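# Close the sliding door fully without slamming it

## Task

Slide the door until it is completely closed and leave every other object in its starting place. Slamming the door either open or shut counts as a failure, as does the robot toppling or finishing tilted. The door must stay closed by itself at the end, not only because the robot is holding it.

## Robot and tools

Robot: a Hello Robot Stretch 4, about 1.6 m tall. It has an omni-wheel base (rim within 0.23 m of the base origin), a lift on a vertical mast, one telescoping arm that reaches forward, a three-joint wrist and a two-finger gripper. There is a single arm, so every joint name appears once.

Frames: the base frame sits on the floor beneath the base centre, with x forward, y left and z up. hand_pose is reported in it and marks a point between the open fingertips; with all wrist joints at zero its axes line up with the base frame. The printed hand position may be somewhat off. The odometry frame is the base frame as it was when the scene began.

execute_actions: argument "actions" is a list holding one action or nothing (nothing just reports state and images). Optional "cameras" picks which images come back: head_camera, head_left_camera, head_right_camera, wrist_camera, or "all"; omitted or null gives all, [] gives none, and an unknown name rejects the call. An action holds "base", "joints" or both, plus optional "pace" and "contact_limits"; alternatively it holds only "end_of_arm". Base and joint motions begin together and may finish at different moments.

"base" holds exactly one relative command, an offset from where the base last reported itself: {"translate_m": d} drives straight, metres, forward positive, range -2 to 2; {"strafe_m": d} slides sideways, metres, left positive, -2 to 2; {"rotate_rad": d} spins in place, radians, counter-clockwise (left) positive, -3.2 to 3.2.

"joints" is an object keyed by joint name, each value an absolute target (not an offset): lift_m 0 to 1.2 m; arm_m 0 to 0.55 m of extension; wrist_yaw_rad -1.134 to 4.276 (0 points forward, positive turns left, 3.14 folds back, above 3.4 the arm may block it); wrist_pitch_rad -1.117 to 4.259 (0 level, 1.57 pointing down); wrist_roll_rad -1.117 to 4.259 (0 puts fingers level, positive turns clockwise viewed from behind); gripper_m -0.038 to 0.141 m of fingertip gap (negative means the fingers squeeze each other). Done tolerances: lift and arm ±0.004, yaw and roll ±0.02, pitch ±0.05, gripper ±0.004. Targets past a joint's range are clipped and reported; any other invalid value or unknown key rejects the whole call with no motion. A single action lasts at most 15 s.

"pace": "slow", "default", "fast" or "max" (base up to 0.1/0.3/0.4/0.6 m/s and 1/2/3/4 rad/s). With the lift above 0.2 the base is slowed further, down to 0.3 m/s and 1 rad/s at full height. "contact_limits": {"arm_m": value} from 0 (gentlest) to 0.75 (firmest), default 0.5; the arm stops when it pushes harder than that. {"end_of_arm": "enable_torque"} re-powers wrist or gripper motors that shut off.

A joint or base left out of an action may still be pressing toward an earlier target without this showing in the status. If any call reports a stop, the remaining tool calls in that same reply are skipped.

Result lines: base_status and joint_status tell how each motion ended: "done" (for the base, wheels turned the commanded amount even if slipping), "off_target", "contact_stop_at_<key>" (blocked; the part goes slack, a slack lift may sag, slack wheels may roll), "limit_stop_at_<name>" (e.g. own_body for self-collision, tilt when leaning over 6 degrees, after which lift, arm and wheels are slack until it levels), "time_out", "torque_fault" (wrist or gripper motor went limp; send enable_torque). on_its_own covers things not commanded this call; "held at" there gives a held target, not a position. lidar_m lists 12 distances in metres, one per 30-degree sector, starting straight ahead and going counter-clockwise (4th left, 7th behind, 10th right); "-" means nothing seen or closer than 0.25 m; it misses glass and thin legs. wrist_depth_mm is a 7 by 7 grid of depths, 100 to 2000 mm, read from top left. base_odometry counts wheel rotation, heading -3.142 to 3.142 positive left; if turned_by_wheels and turned_by_imu differ by over about 0.1 rad, the base hit something or slipped. base_tilt gives forward and right lean in degrees. motor_effort is percent of maximum, positive toward higher joint values, with the peak of the last action in brackets; for wheel_0, wheel_1, wheel_2 positive turns the base right. Readings carry small fixed offsets and noise.

wait: {"seconds": 0 to 10}; commands nothing and returns state and images. zoom_image: {"camera": name, "region": [x0, y0, x1, y1]} in pixels from the top-left, at most 504 by 504, on a camera from the latest result. finished_scene: {"scene": current scene number}; final, and the door must remain closed afterward. Replying without a tool call ends everything.

Cameras: head_camera at the mast top, looking forward and down (turn the base to look around); head_left_camera and head_right_camera are fisheyes beside it, steeper, showing base and arm; wrist_camera looks along the fingers.

Suggested order: unfold the wrist early (lift_m 0.4 with wrist_yaw_rad 0 in one action), look at the door, position the base, then push the door with the gripper or arm gently, at slow pace and a low arm contact limit, checking progress. Avoid: fast door motion (slamming), hard or steady pushes with the lift high (can tip the robot), moving other objects, pressing the gripper into surfaces (torque faults), and carrying over 1 kg with the arm extended while driving.

Each tool is called after "Request:" as name(argument=value, ...) on one line, values as JSON.

## Session

Request:
execute_actions(actions=[])

Scene clock: 0.00 s.
base_odometry: x=+0.000 y=+0.000 heading=+0.000 (m, m, rad; odometry frame)
turned_by_wheels: +0.000 (rad since the last result)
turned_by_imu: +0.000 (rad since the last result)
base_tilt: forward=-0.1 right=-0.1 (deg)
lidar_m: 1.42 2.17 1.20 1.21 0.85 0.93 1.48 1.55 1.06 0.78 0.76 0.76
base_status: not commanded
joint_positions: lift_m=+0.174 arm_m=+0.001 wrist_yaw_rad=+3.080 wrist_pitch_rad=+0.005 wrist_roll_rad=-0.018 gripper_m=+0.057
joint_status: not commanded
motor_effort: lift_m=+18 arm_m=+0 wrist_yaw_rad=-1 wrist_pitch_rad=-6 wrist_roll_rad=+1 gripper_m=-2 wheel_0=+0 wheel_1=+0 wheel_2=+0 (%)
hand_pose: x=-0.1104 y=+0.1050 z=+0.3512 quat_wxyz=(+0.031, -0.003, -0.009, +0.999) (m; base frame)
wrist_depth_mm: - 144 1756 1983 - 1983 1576 / - 135 1808 1983 - 1205 1008 / - 117 156 - 1808 1808 1576 / - 129 189 1921 - - 1576 / 141 175 1756 1983 - 1921 1576 / 1430 1537 1430 1499 210 1430 1366 / 931 1060 891 917 891 831 931
pictures: head_camera, head_left_camera, head_right_camera, wrist_camera
Images, in order (width x height): head_camera 420x560, head_left_camera 420x672, head_right_camera 420x672, wrist_camera 616x392.

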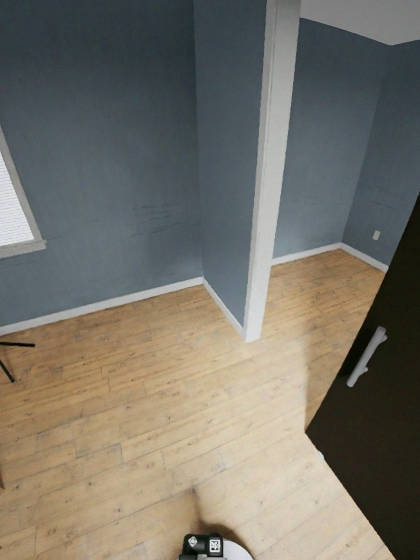

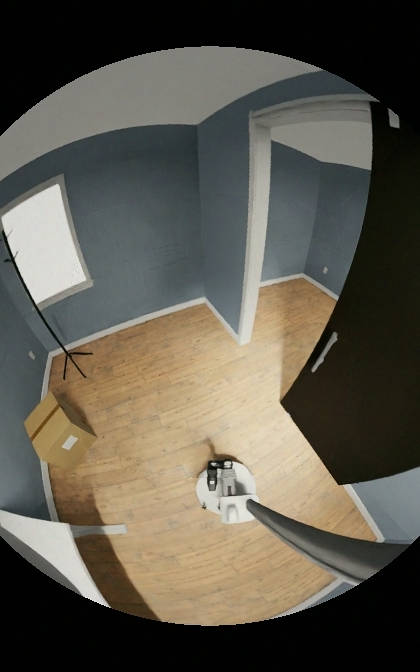

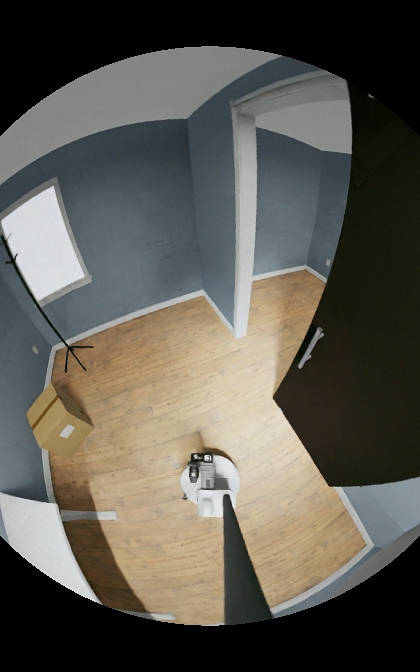

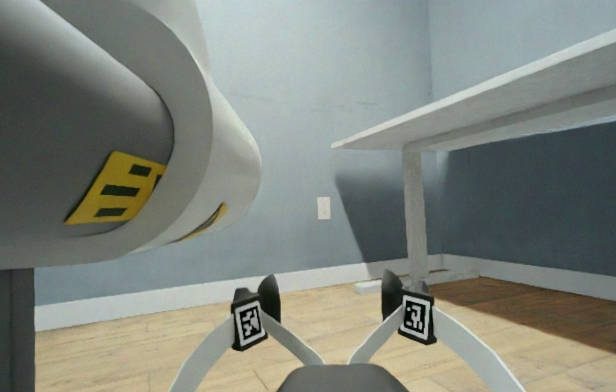

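Request:
execute_actions(actions=[{"base":{"rotate_rad":-1.1},"joints":{"lift_m":0.85,"wrist_yaw_rad":0,"gripper_m":0.14}}])

Scene clock: 9.43 s.
base_odometry: x=+0.000 y=+0.000 heading=-1.100 (m, m, rad; odometry frame)
turned_by_wheels: -1.100 (rad since the last result)
turned_by_imu: -1.104 (rad since the last result)
base_tilt: forward=-0.2 right=-0.3 (deg)
lidar_m: 0.77 0.73 1.46 2.16 1.33 1.19 0.85 0.90 1.33 1.55 1.12 0.79
base_status: done
joint_positions: lift_m=+0.850 arm_m=+0.001 wrist_yaw_rad=+0.000 wrist_pitch_rad=+0.005 wrist_roll_rad=-0.018 gripper_m=+0.140
joint_status: all done
motor_effort: lift_m=+21(23) arm_m=+0(0) wrist_yaw_rad=+0(6) wrist_pitch_rad=-7(6) wrist_roll_rad=+0(2) gripper_m=-1(3) wheel_0=+0(2) wheel_1=+0(8) wheel_2=-1(6) (%)
hand_pose: x=+0.4607 y=-0.0873 z=+1.0266 quat_wxyz=(+1.000, -0.009, +0.002, +0.000) (m; base frame)
wrist_depth_mm: 615 585 580 564 549 535 521 / 615 591 574 559 544 530 521 / 609 591 574 564 549 530 521 / - 585 574 559 544 530 517 / - 591 569 559 544 530 521 / - 591 220 554 544 197 512 / - 585 569 164 539 530 512
pictures: head_camera, head_left_camera, head_right_camera, wrist_camera
Images, in order (width x height): head_camera 420x560, head_left_camera 420x672, head_right_camera 420x672, wrist_camera 616x392.

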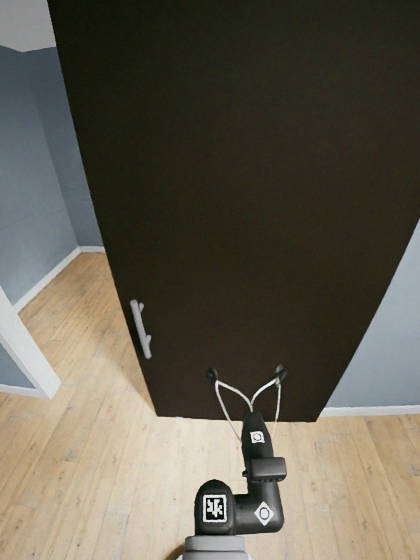

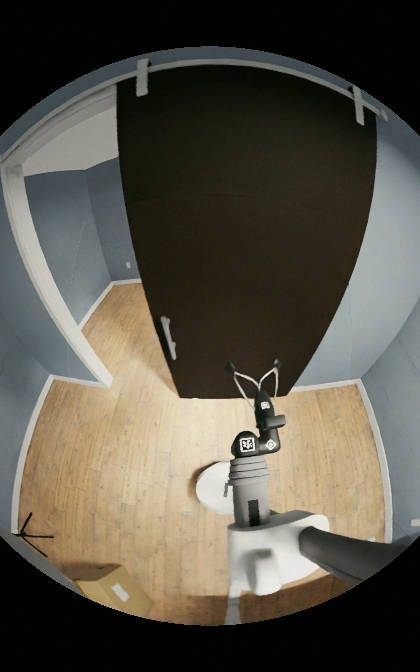

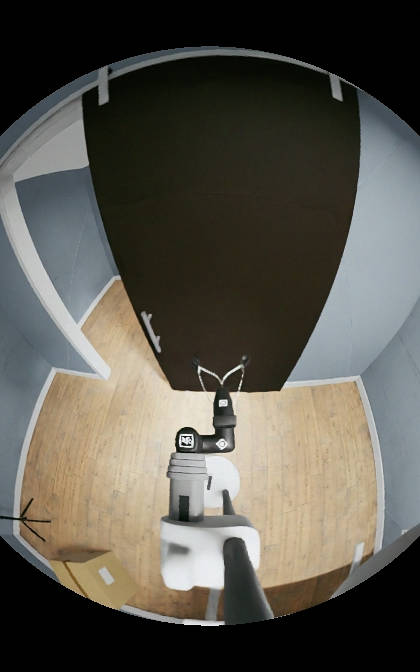

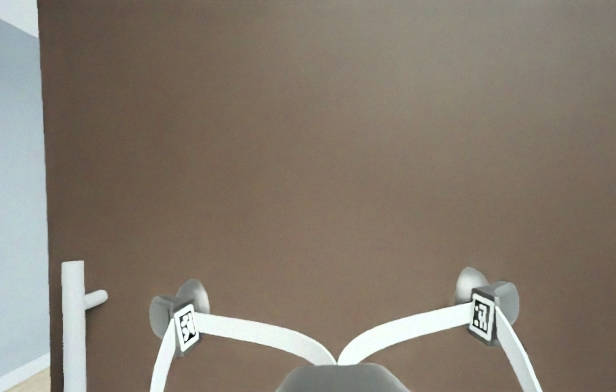

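Request:
execute_actions(actions=[{"base":{"rotate_rad":-0.04},"joints":{"lift_m":0.7}}], cameras=[])

Request:
execute_actions(actions=[{"base":{"strafe_m":0.33},"joints":{"arm_m":0.12}}], cameras=["head_camera","wrist_camera"])

Scene clock: 22.60 s.
base_odometry: x=+0.000 y=+0.000 heading=-1.140 (m, m, rad; odometry frame)
turned_by_wheels: -0.040 (rad since the last result)
turned_by_imu: -0.041 (rad since the last result)
base_tilt: forward=-0.2 right=-0.2 (deg)
lidar_m: 0.76 0.78 1.45 2.18 1.56 1.19 0.85 0.89 1.33 1.55 1.15 0.79
base_status: done
joint_positions: lift_m=+0.700 arm_m=+0.001 wrist_yaw_rad=+0.000 wrist_pitch_rad=+0.005 wrist_roll_rad=-0.018 gripper_m=+0.140
joint_status: all done
motor_effort: lift_m=+14(18) arm_m=+0(0) wrist_yaw_rad=-1(3) wrist_pitch_rad=-6(7) wrist_roll_rad=+0(0) gripper_m=+0(1) wheel_0=+2(5) wheel_1=+1(5) wheel_2=+0(4) (%)
hand_pose: x=+0.4607 y=-0.0874 z=+0.8772 quat_wxyz=(+1.000, -0.009, +0.002, +0.000) (m; base frame)
wrist_depth_mm: 591 585 574 564 559 549 539 / 591 580 574 569 554 539 535 / 591 580 574 559 549 539 535 / 585 580 569 559 554 544 535 / 585 580 569 554 549 539 535 / 585 580 220 559 544 198 530 / 585 574 564 165 544 539 530
pictures: none
No camera images: the call's "cameras" was empty. Leave "cameras" out to get every camera's image.

Scene clock: 25.03 s.
base_odometry: x=+0.300 y=+0.138 heading=-1.140 (m, m, rad; odometry frame)
turned_by_wheels: +0.000 (rad since the last result)
turned_by_imu: +0.000 (rad since the last result)
base_tilt: forward=+0.0 right=-0.2 (deg)
lidar_m: 0.71 1.23 1.20 1.85 1.69 1.00 1.12 0.88 1.29 1.88 1.10 0.79
base_status: done
joint_positions: lift_m=+0.700 arm_m=+0.119 wrist_yaw_rad=+0.000 wrist_pitch_rad=+0.005 wrist_roll_rad=-0.018 gripper_m=+0.140
joint_status: all done
motor_effort: lift_m=+15(16) arm_m=+7(8) wrist_yaw_rad=-1(0) wrist_pitch_rad=-6(6) wrist_roll_rad=+1(0) gripper_m=+0(0) wheel_0=+2(10) wheel_1=+0(10) wheel_2=+1(0) (%)
hand_pose: x=+0.5782 y=-0.0874 z=+0.8771 quat_wxyz=(+1.000, -0.009, +0.002, +0.000) (m; base frame)
wrist_depth_mm: - - 459 449 439 436 427 / - - 455 449 439 433 427 / - - 455 449 439 430 427 / - - 455 445 439 433 424 / - - 452 445 436 430 424 / - - 220 442 436 197 424 / - - 449 165 433 427 421
pictures: head_camera, wrist_camera
Images, in order (width x height): head_camera 420x560, wrist_camera 616x392.

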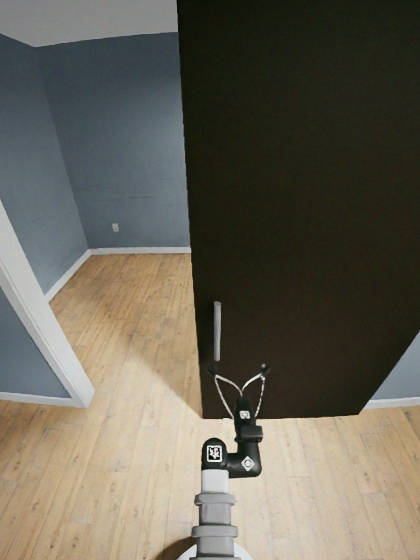

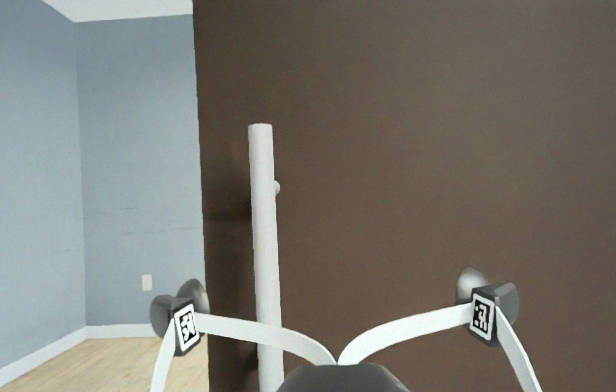

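Request:
execute_actions(actions=[{"base":{"strafe_m":0.07},"joints":{"arm_m":0.18}}], cameras=[])

Request:
execute_actions(actions=[{"base":{"translate_m":0.1}}], cameras=["head_camera","wrist_camera"])

Scene clock: 31.57 s.
base_odometry: x=+0.364 y=+0.167 heading=-1.140 (m, m, rad; odometry frame)
turned_by_wheels: +0.000 (rad since the last result)
turned_by_imu: -0.001 (rad since the last result)
base_tilt: forward=-0.2 right=-0.3 (deg)
lidar_m: 0.73 1.15 1.24 1.77 1.59 0.99 1.09 0.93 1.25 1.93 1.11 0.80
base_status: done
joint_positions: lift_m=+0.700 arm_m=+0.179 wrist_yaw_rad=+0.000 wrist_pitch_rad=+0.005 wrist_roll_rad=-0.018 gripper_m=+0.140
joint_status: all done
motor_effort: lift_m=+16(16) arm_m=+7(8) wrist_yaw_rad=+0(1) wrist_pitch_rad=-6(6) wrist_roll_rad=+1(1) gripper_m=+0(1) wheel_0=+0(7) wheel_1=-2(6) wheel_2=+0(2) (%)
hand_pose: x=+0.6382 y=-0.0874 z=+0.8771 quat_wxyz=(+1.000, -0.009, +0.002, +0.000) (m; base frame)
wrist_depth_mm: - - - 392 382 377 370 / - - - 389 382 375 370 / - - - 387 379 373 370 / - - - 387 379 375 366 / - - - 384 379 370 366 / - - 220 382 377 198 366 / - - - 165 375 368 364
pictures: none
No camera images: the call's "cameras" was empty. Leave "cameras" out to get every camera's image.

Scene clock: 33.10 s.
base_odometry: x=+0.405 y=+0.076 heading=-1.140 (m, m, rad; odometry frame)
turned_by_wheels: +0.000 (rad since the last result)
turned_by_imu: -0.001 (rad since the last result)
base_tilt: forward=-0.1 right=-0.2 (deg)
lidar_m: 0.62 1.12 1.09 1.76 1.75 1.06 1.19 1.01 1.42 1.96 0.96 0.69
base_status: done
joint_positions: lift_m=+0.700 arm_m=+0.179 wrist_yaw_rad=+0.000 wrist_pitch_rad=+0.005 wrist_roll_rad=-0.018 gripper_m=+0.140
joint_status: not commanded
motor_effort: lift_m=+15(15) arm_m=+7(7) wrist_yaw_rad=-1(1) wrist_pitch_rad=-6(6) wrist_roll_rad=+1(2) gripper_m=+0(1) wheel_0=+0(2) wheel_1=-1(7) wheel_2=+0(7) (%)
hand_pose: x=+0.6383 y=-0.0874 z=+0.8771 quat_wxyz=(+1.000, -0.009, +0.002, +0.000) (m; base frame)
wrist_depth_mm: - - 293 289 283 278 273 / - - 291 224 282 277 273 / - - 290 224 281 276 272 / - - 290 285 279 276 272 / - - - 283 279 274 271 / - - 220 282 278 198 271 / - - 286 164 277 273 270
pictures: head_camera, wrist_camera
Images, in order (width x height): head_camera 420x560, wrist_camera 616x392.

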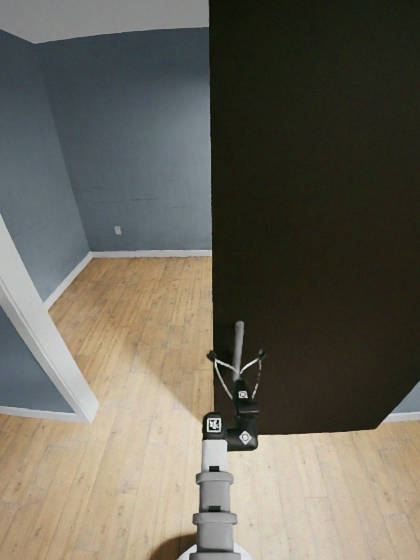

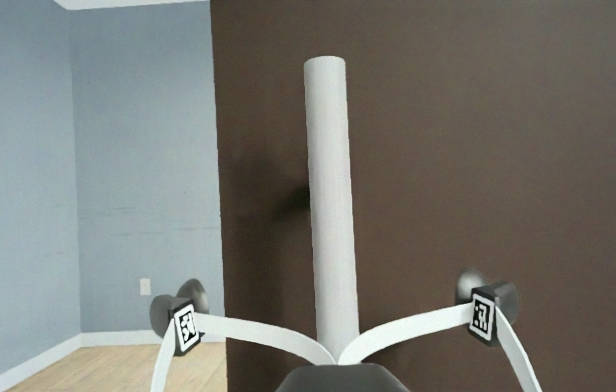

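Request:
execute_actions(actions=[{"joints":{"gripper_m":0.01}}], cameras=["wrist_camera"])

Request:
execute_actions(actions=[{"base":{"strafe_m":0.08},"pace":"slow"}], cameras=["head_camera","wrist_camera"])

Scene clock: 38.07 s.
base_odometry: x=+0.405 y=+0.076 heading=-1.140 (m, m, rad; odometry frame)
turned_by_wheels: +0.000 (rad since the last result)
turned_by_imu: -0.001 (rad since the last result)
base_tilt: forward=+0.0 right=-0.2 (deg)
lidar_m: 0.59 1.12 1.07 1.77 1.72 1.06 1.20 1.03 1.43 1.96 0.94 0.70
base_status: not commanded
joint_positions: lift_m=+0.700 arm_m=+0.179 wrist_yaw_rad=-0.002 wrist_pitch_rad=+0.005 wrist_roll_rad=-0.018 gripper_m=+0.010
joint_status: all done
motor_effort: lift_m=+16(15) arm_m=+6(7) wrist_yaw_rad=+7(6) wrist_pitch_rad=-6(6) wrist_roll_rad=+1(0) gripper_m=-11(12) wheel_0=-1(0) wheel_1=-2(2) wheel_2=-1(1) (%)
hand_pose: x=+0.6381 y=-0.0881 z=+0.8771 quat_wxyz=(+1.000, -0.009, +0.002, -0.001) (m; base frame)
wrist_depth_mm: - - 290 286 281 276 273 / - - 290 282 279 276 272 / - - 287 282 279 274 271 / - - 287 220 278 273 272 / - - 286 281 277 273 270 / - - - 210 202 273 270 / - - 283 210 274 271 268
pictures: wrist_camera
Images, in order (width x height): wrist_camera 616x392.

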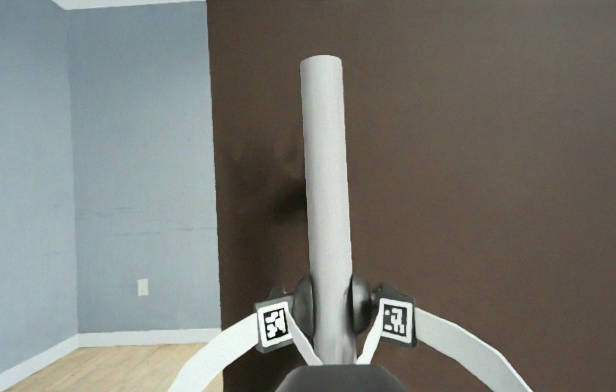

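Scene clock: 40.00 s.
base_odometry: x=+0.478 y=+0.110 heading=-1.139 (m, m, rad; odometry frame)
turned_by_wheels: +0.001 (rad since the last result)
turned_by_imu: +0.000 (rad since the last result)
base_tilt: forward=-0.1 right=+0.0 (deg)
lidar_m: 0.62 1.01 1.09 1.69 1.61 1.04 1.09 1.04 1.41 2.02 0.96 0.70
base_status: done
joint_positions: lift_m=+0.700 arm_m=+0.179 wrist_yaw_rad=+0.006 wrist_pitch_rad=+0.005 wrist_roll_rad=-0.018 gripper_m=+0.010
joint_status: not commanded
on_its_own: wrist_yaw_rad is at rest, and its effort (-17) is outside its rest range (-13 to +13)
motor_effort: lift_m=+16(15) arm_m=+5(6) wrist_yaw_rad=-17(36) wrist_pitch_rad=-6(6) wrist_roll_rad=+1(0) gripper_m=-10(14) wheel_0=+4(19) wheel_1=+2(4) wheel_2=+3(7) (%)
hand_pose: x=+0.6390 y=-0.0858 z=+0.8771 quat_wxyz=(+1.000, -0.009, +0.002, +0.003) (m; base frame)
wrist_depth_mm: - - 291 286 279 276 271 / - - 290 221 279 274 268 / - - 290 282 279 273 270 / - - 287 281 278 272 270 / - - 287 279 277 272 267 / - - 286 210 204 272 267 / - - 283 210 273 152 265
pictures: head_camera, wrist_camera
Images, in order (width x height): head_camera 420x560, wrist_camera 616x392.

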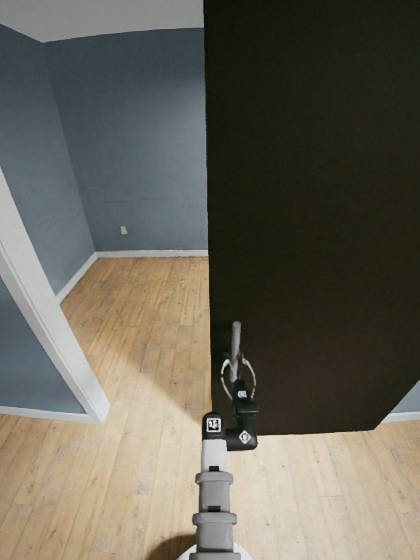

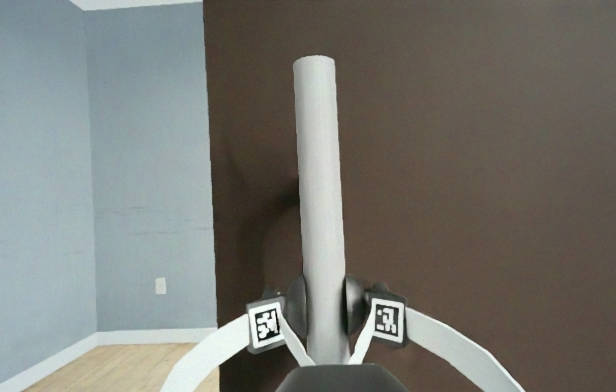

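Works. About 0.65–0.7 m remaining.

Request:
execute_actions(actions=[{"base":{"strafe_m":0.55},"pace":"slow"}])

Scene clock: 49.03 s.
base_odometry: x=+0.978 y=+0.339 heading=-1.140 (m, m, rad; odometry frame)
turned_by_wheels: -0.001 (rad since the last result)
turned_by_imu: -0.006 (rad since the last result)
base_tilt: forward=-0.1 right=-0.3 (deg)
lidar_m: 0.64 0.77 1.06 1.12 1.19 1.26 1.04 1.18 1.37 2.58 1.00 0.71
base_status: done
joint_positions: lift_m=+0.700 arm_m=+0.179 wrist_yaw_rad=-0.002 wrist_pitch_rad=+0.005 wrist_roll_rad=-0.018 gripper_m=+0.010
joint_status: not commanded
motor_effort: lift_m=+16(15) arm_m=+5(5) wrist_yaw_rad=+5(42) wrist_pitch_rad=-6(6) wrist_roll_rad=+1(1) gripper_m=-11(16) wheel_0=-4(19) wheel_1=-1(6) wheel_2=-2(8) (%)
hand_pose: x=+0.6383 y=-0.0880 z=+0.8771 quat_wxyz=(+1.000, -0.009, +0.002, -0.001) (m; base frame)
wrist_depth_mm: 357 - 298 294 287 285 279 / 357 - 296 291 287 283 281 / 357 492 296 290 287 283 279 / 353 477 294 228 286 282 279 / 353 469 - 289 285 281 278 / 351 462 - 217 204 279 278 / 351 462 291 216 282 277 276
pictures: head_camera, head_left_camera, head_right_camera, wrist_camera
Images, in order (width x height): head_camera 420x560, head_left_camera 420x672, head_right_camera 420x672, wrist_camera 616x392.

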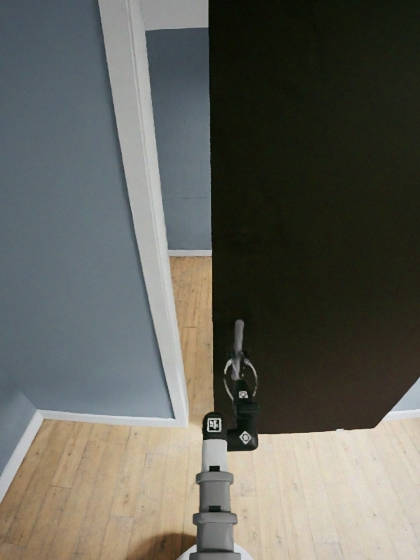

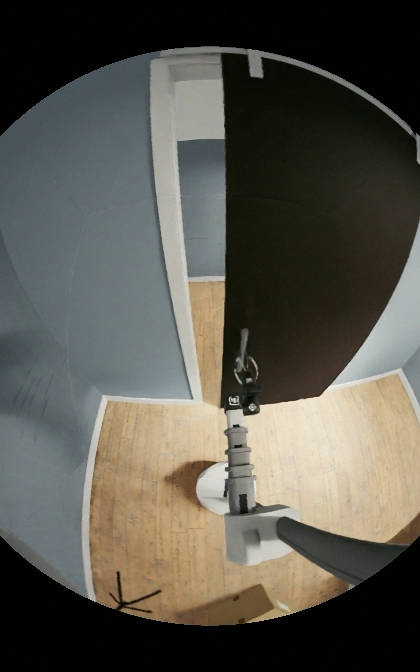

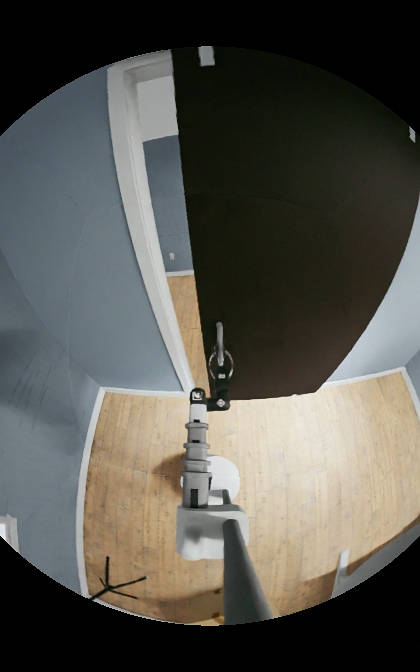

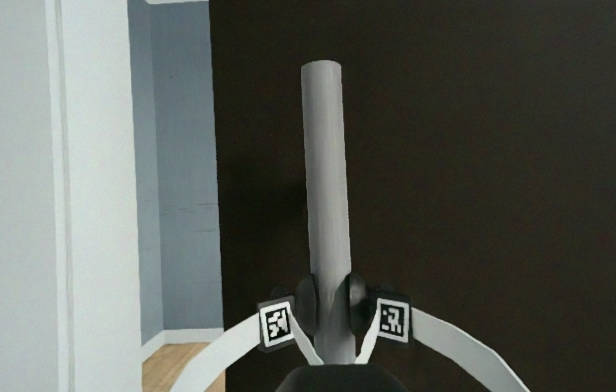

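Request:
execute_actions(actions=[{"base":{"strafe_m":0.18},"joints":{"arm_m":0.187},"pace":"slow"}], cameras=["head_camera","wrist_camera"])

Scene clock: 58.77 s.
base_odometry: x=+1.141 y=+0.414 heading=-1.140 (m, m, rad; odometry frame)
turned_by_wheels: +0.000 (rad since the last result)
turned_by_imu: -0.002 (rad since the last result)
base_tilt: forward=-0.1 right=+0.0 (deg)
lidar_m: 0.65 0.78 1.01 0.96 1.00 1.21 1.11 1.06 1.52 2.76 0.98 0.71
base_status: done
joint_positions: lift_m=+0.700 arm_m=+0.186 wrist_yaw_rad=+0.003 wrist_pitch_rad=+0.005 wrist_roll_rad=-0.018 gripper_m=+0.010
joint_status: all done
motor_effort: lift_m=+15(16) arm_m=+6(6) wrist_yaw_rad=-10(42) wrist_pitch_rad=-6(6) wrist_roll_rad=+1(1) gripper_m=-9(13) wheel_0=+1(15) wheel_1=+2(1) wheel_2=-1(9) (%)
hand_pose: x=+0.6455 y=-0.0865 z=+0.8771 quat_wxyz=(+1.000, -0.009, +0.002, +0.002) (m; base frame)
wrist_depth_mm: 366 359 294 290 285 281 276 / 366 357 294 287 282 279 276 / 366 357 294 286 283 277 274 / 359 355 293 285 283 278 273 / 362 355 291 285 281 277 273 / 362 355 290 215 195 277 273 / 359 355 179 216 279 153 272
pictures: head_camera, wrist_camera
Images, in order (width x height): head_camera 420x560, wrist_camera 616x392.

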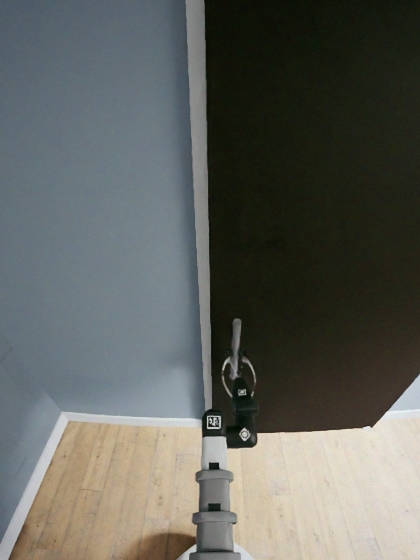

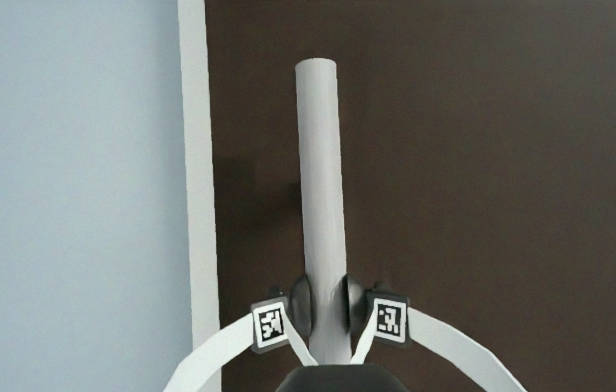

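Request:
execute_actions(actions=[{"base":{"strafe_m":0.035},"pace":"slow"}], cameras=["head_camera","wrist_camera"])

Scene clock: 61.93 s.
base_odometry: x=+1.173 y=+0.429 heading=-1.140 (m, m, rad; odometry frame)
turned_by_wheels: +0.000 (rad since the last result)
turned_by_imu: -0.001 (rad since the last result)
base_tilt: forward=+0.0 right=-0.1 (deg)
lidar_m: 0.63 0.78 0.96 0.92 0.97 1.17 1.15 1.08 1.54 2.81 0.99 0.69
base_status: done
joint_positions: lift_m=+0.700 arm_m=+0.186 wrist_yaw_rad=-0.003 wrist_pitch_rad=+0.005 wrist_roll_rad=-0.018 gripper_m=+0.010
joint_status: not commanded
motor_effort: lift_m=+15(15) arm_m=+6(6) wrist_yaw_rad=+7(32) wrist_pitch_rad=-5(6) wrist_roll_rad=+2(1) gripper_m=-11(13) wheel_0=-1(14) wheel_1=-1(6) wheel_2=-3(6) (%)
hand_pose: x=+0.6451 y=-0.0882 z=+0.8771 quat_wxyz=(+1.000, -0.009, +0.002, -0.001) (m; base frame)
wrist_depth_mm: 366 357 294 290 285 282 278 / 364 359 293 289 285 282 278 / 362 357 291 286 283 279 277 / 362 355 291 224 283 278 274 / 359 355 290 287 282 277 276 / 357 353 349 214 202 277 273 / 359 355 286 214 278 274 273
pictures: head_camera, wrist_camera
Images, in order (width x height): head_camera 420x560, wrist_camera 616x392.

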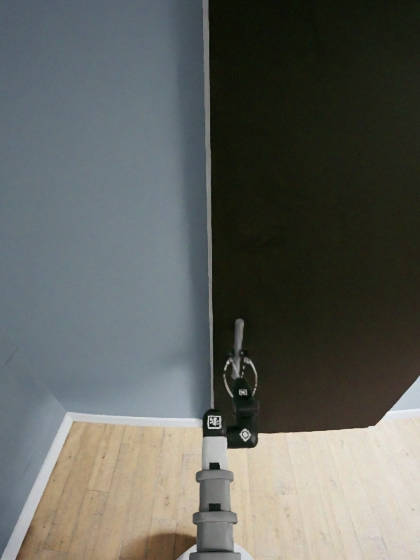

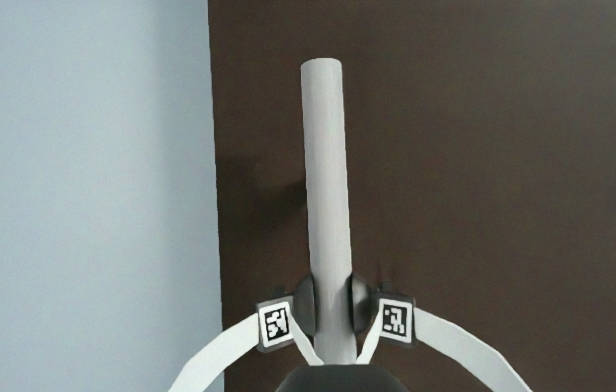

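Request:
execute_actions(actions=[{"base":{"strafe_m":0.02},"pace":"slow"}], cameras=["head_camera","wrist_camera"])

Scene clock: 65.03 s.
base_odometry: x=+1.191 y=+0.437 heading=-1.142 (m, m, rad; odometry frame)
turned_by_wheels: -0.002 (rad since the last result)
turned_by_imu: -0.003 (rad since the last result)
base_tilt: forward=-0.1 right=-0.1 (deg)
lidar_m: 0.64 0.78 0.95 0.91 0.95 1.15 1.15 1.10 1.53 2.81 0.98 0.70
base_status: done
joint_positions: lift_m=+0.700 arm_m=+0.186 wrist_yaw_rad=-0.013 wrist_pitch_rad=+0.005 wrist_roll_rad=-0.018 gripper_m=+0.010
joint_status: not commanded
on_its_own: wrist_yaw_rad is at rest, and its effort (+36) is outside its rest range (-13 to +13)
motor_effort: lift_m=+15(15) arm_m=+6(6) wrist_yaw_rad=+36(36) wrist_pitch_rad=-6(6) wrist_roll_rad=+1(2) gripper_m=-14(14) wheel_0=-13(15) wheel_1=-3(2) wheel_2=-6(6) (%)
hand_pose: x=+0.6443 y=-0.0911 z=+0.8771 quat_wxyz=(+1.000, -0.009, +0.002, -0.006) (m; base frame)
wrist_depth_mm: 359 355 291 290 286 285 282 / 357 355 351 289 286 285 281 / 357 355 353 289 285 282 281 / 357 353 351 287 283 281 281 / 355 351 349 286 283 281 279 / 353 351 347 208 206 279 278 / 351 349 286 213 281 167 277
pictures: head_camera, wrist_camera
Images, in order (width x height): head_camera 420x560, wrist_camera 616x392.

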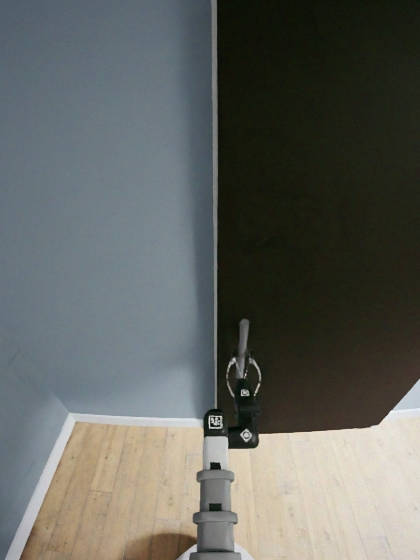

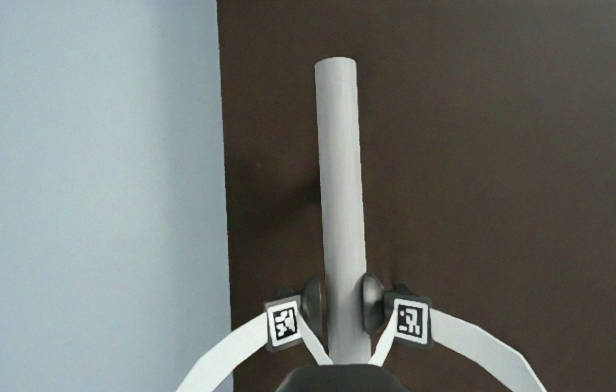

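At the stop.

Request:
execute_actions(actions=[{"joints":{"gripper_m":0.11}}], cameras=[])

Request:
execute_actions(actions=[{"joints":{"arm_m":0.1}}], cameras=["head_camera"])

Request:
finished_scene(scene=1)

Scene clock: 71.40 s.
base_odometry: x=+1.191 y=+0.437 heading=-1.140 (m, m, rad; odometry frame)
turned_by_wheels: +0.001 (rad since the last result)
turned_by_imu: +0.001 (rad since the last result)
base_tilt: forward=-0.1 right=+0.0 (deg)
lidar_m: 0.63 0.78 0.96 0.91 0.94 1.16 1.17 1.10 1.52 2.81 0.97 0.72
base_status: not commanded
joint_positions: lift_m=+0.700 arm_m=+0.186 wrist_yaw_rad=+0.000 wrist_pitch_rad=+0.005 wrist_roll_rad=-0.018 gripper_m=+0.110
joint_status: all done
motor_effort: lift_m=+16(15) arm_m=+6(5) wrist_yaw_rad=+0(37) wrist_pitch_rad=-6(6) wrist_roll_rad=+1(1) gripper_m=+0(16) wheel_0=-2(14) wheel_1=+1(3) wheel_2=-2(6) (%)
hand_pose: x=+0.6454 y=-0.0875 z=+0.8771 quat_wxyz=(+1.000, -0.009, +0.002, +0.000) (m; base frame)
wrist_depth_mm: 366 359 353 291 286 282 279 / 366 357 353 289 283 281 277 / 362 357 349 289 283 279 277 / 362 355 351 289 281 279 276 / 362 355 349 287 282 278 276 / 359 353 216 285 216 213 274 / 359 353 345 283 279 277 274
pictures: none
No camera images: the call's "cameras" was empty. Leave "cameras" out to get every camera's image.

Scene clock: 72.60 s.
base_odometry: x=+1.191 y=+0.437 heading=-1.140 (m, m, rad; odometry frame)
turned_by_wheels: +0.000 (rad since the last result)
turned_by_imu: +0.000 (rad since the last result)
base_tilt: forward=-0.3 right=+0.0 (deg)
lidar_m: 0.63 0.78 0.95 0.90 0.96 1.19 1.17 1.10 1.54 2.81 0.97 0.72
base_status: not commanded
joint_positions: lift_m=+0.700 arm_m=+0.101 wrist_yaw_rad=+0.000 wrist_pitch_rad=+0.005 wrist_roll_rad=-0.018 gripper_m=+0.110
joint_status: all done
motor_effort: lift_m=+15(16) arm_m=-6(9) wrist_yaw_rad=-1(1) wrist_pitch_rad=-6(6) wrist_roll_rad=+1(1) gripper_m=+0(1) wheel_0=-2(2) wheel_1=+0(0) wheel_2=-2(2) (%)
hand_pose: x=+0.5606 y=-0.0874 z=+0.8771 quat_wxyz=(+1.000, -0.009, +0.002, +0.000) (m; base frame)
wrist_depth_mm: 452 449 445 379 373 366 362 / 455 449 436 377 370 366 359 / 452 445 439 375 370 362 357 / 449 445 439 373 368 364 357 / 452 442 436 373 366 362 355 / 449 442 216 370 303 213 357 / 445 439 433 304 364 362 353
pictures: head_camera
Images, in order (width x height): head_camera 420x560.

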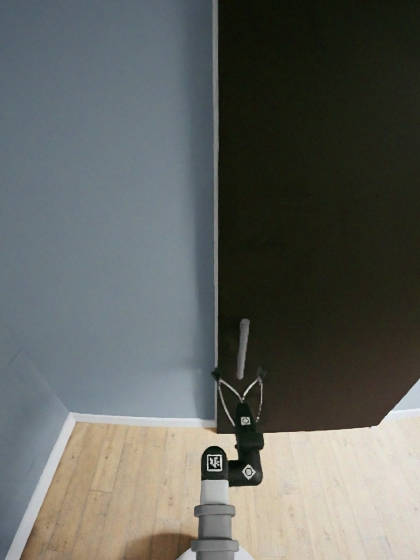

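The scene is finished: the task was done.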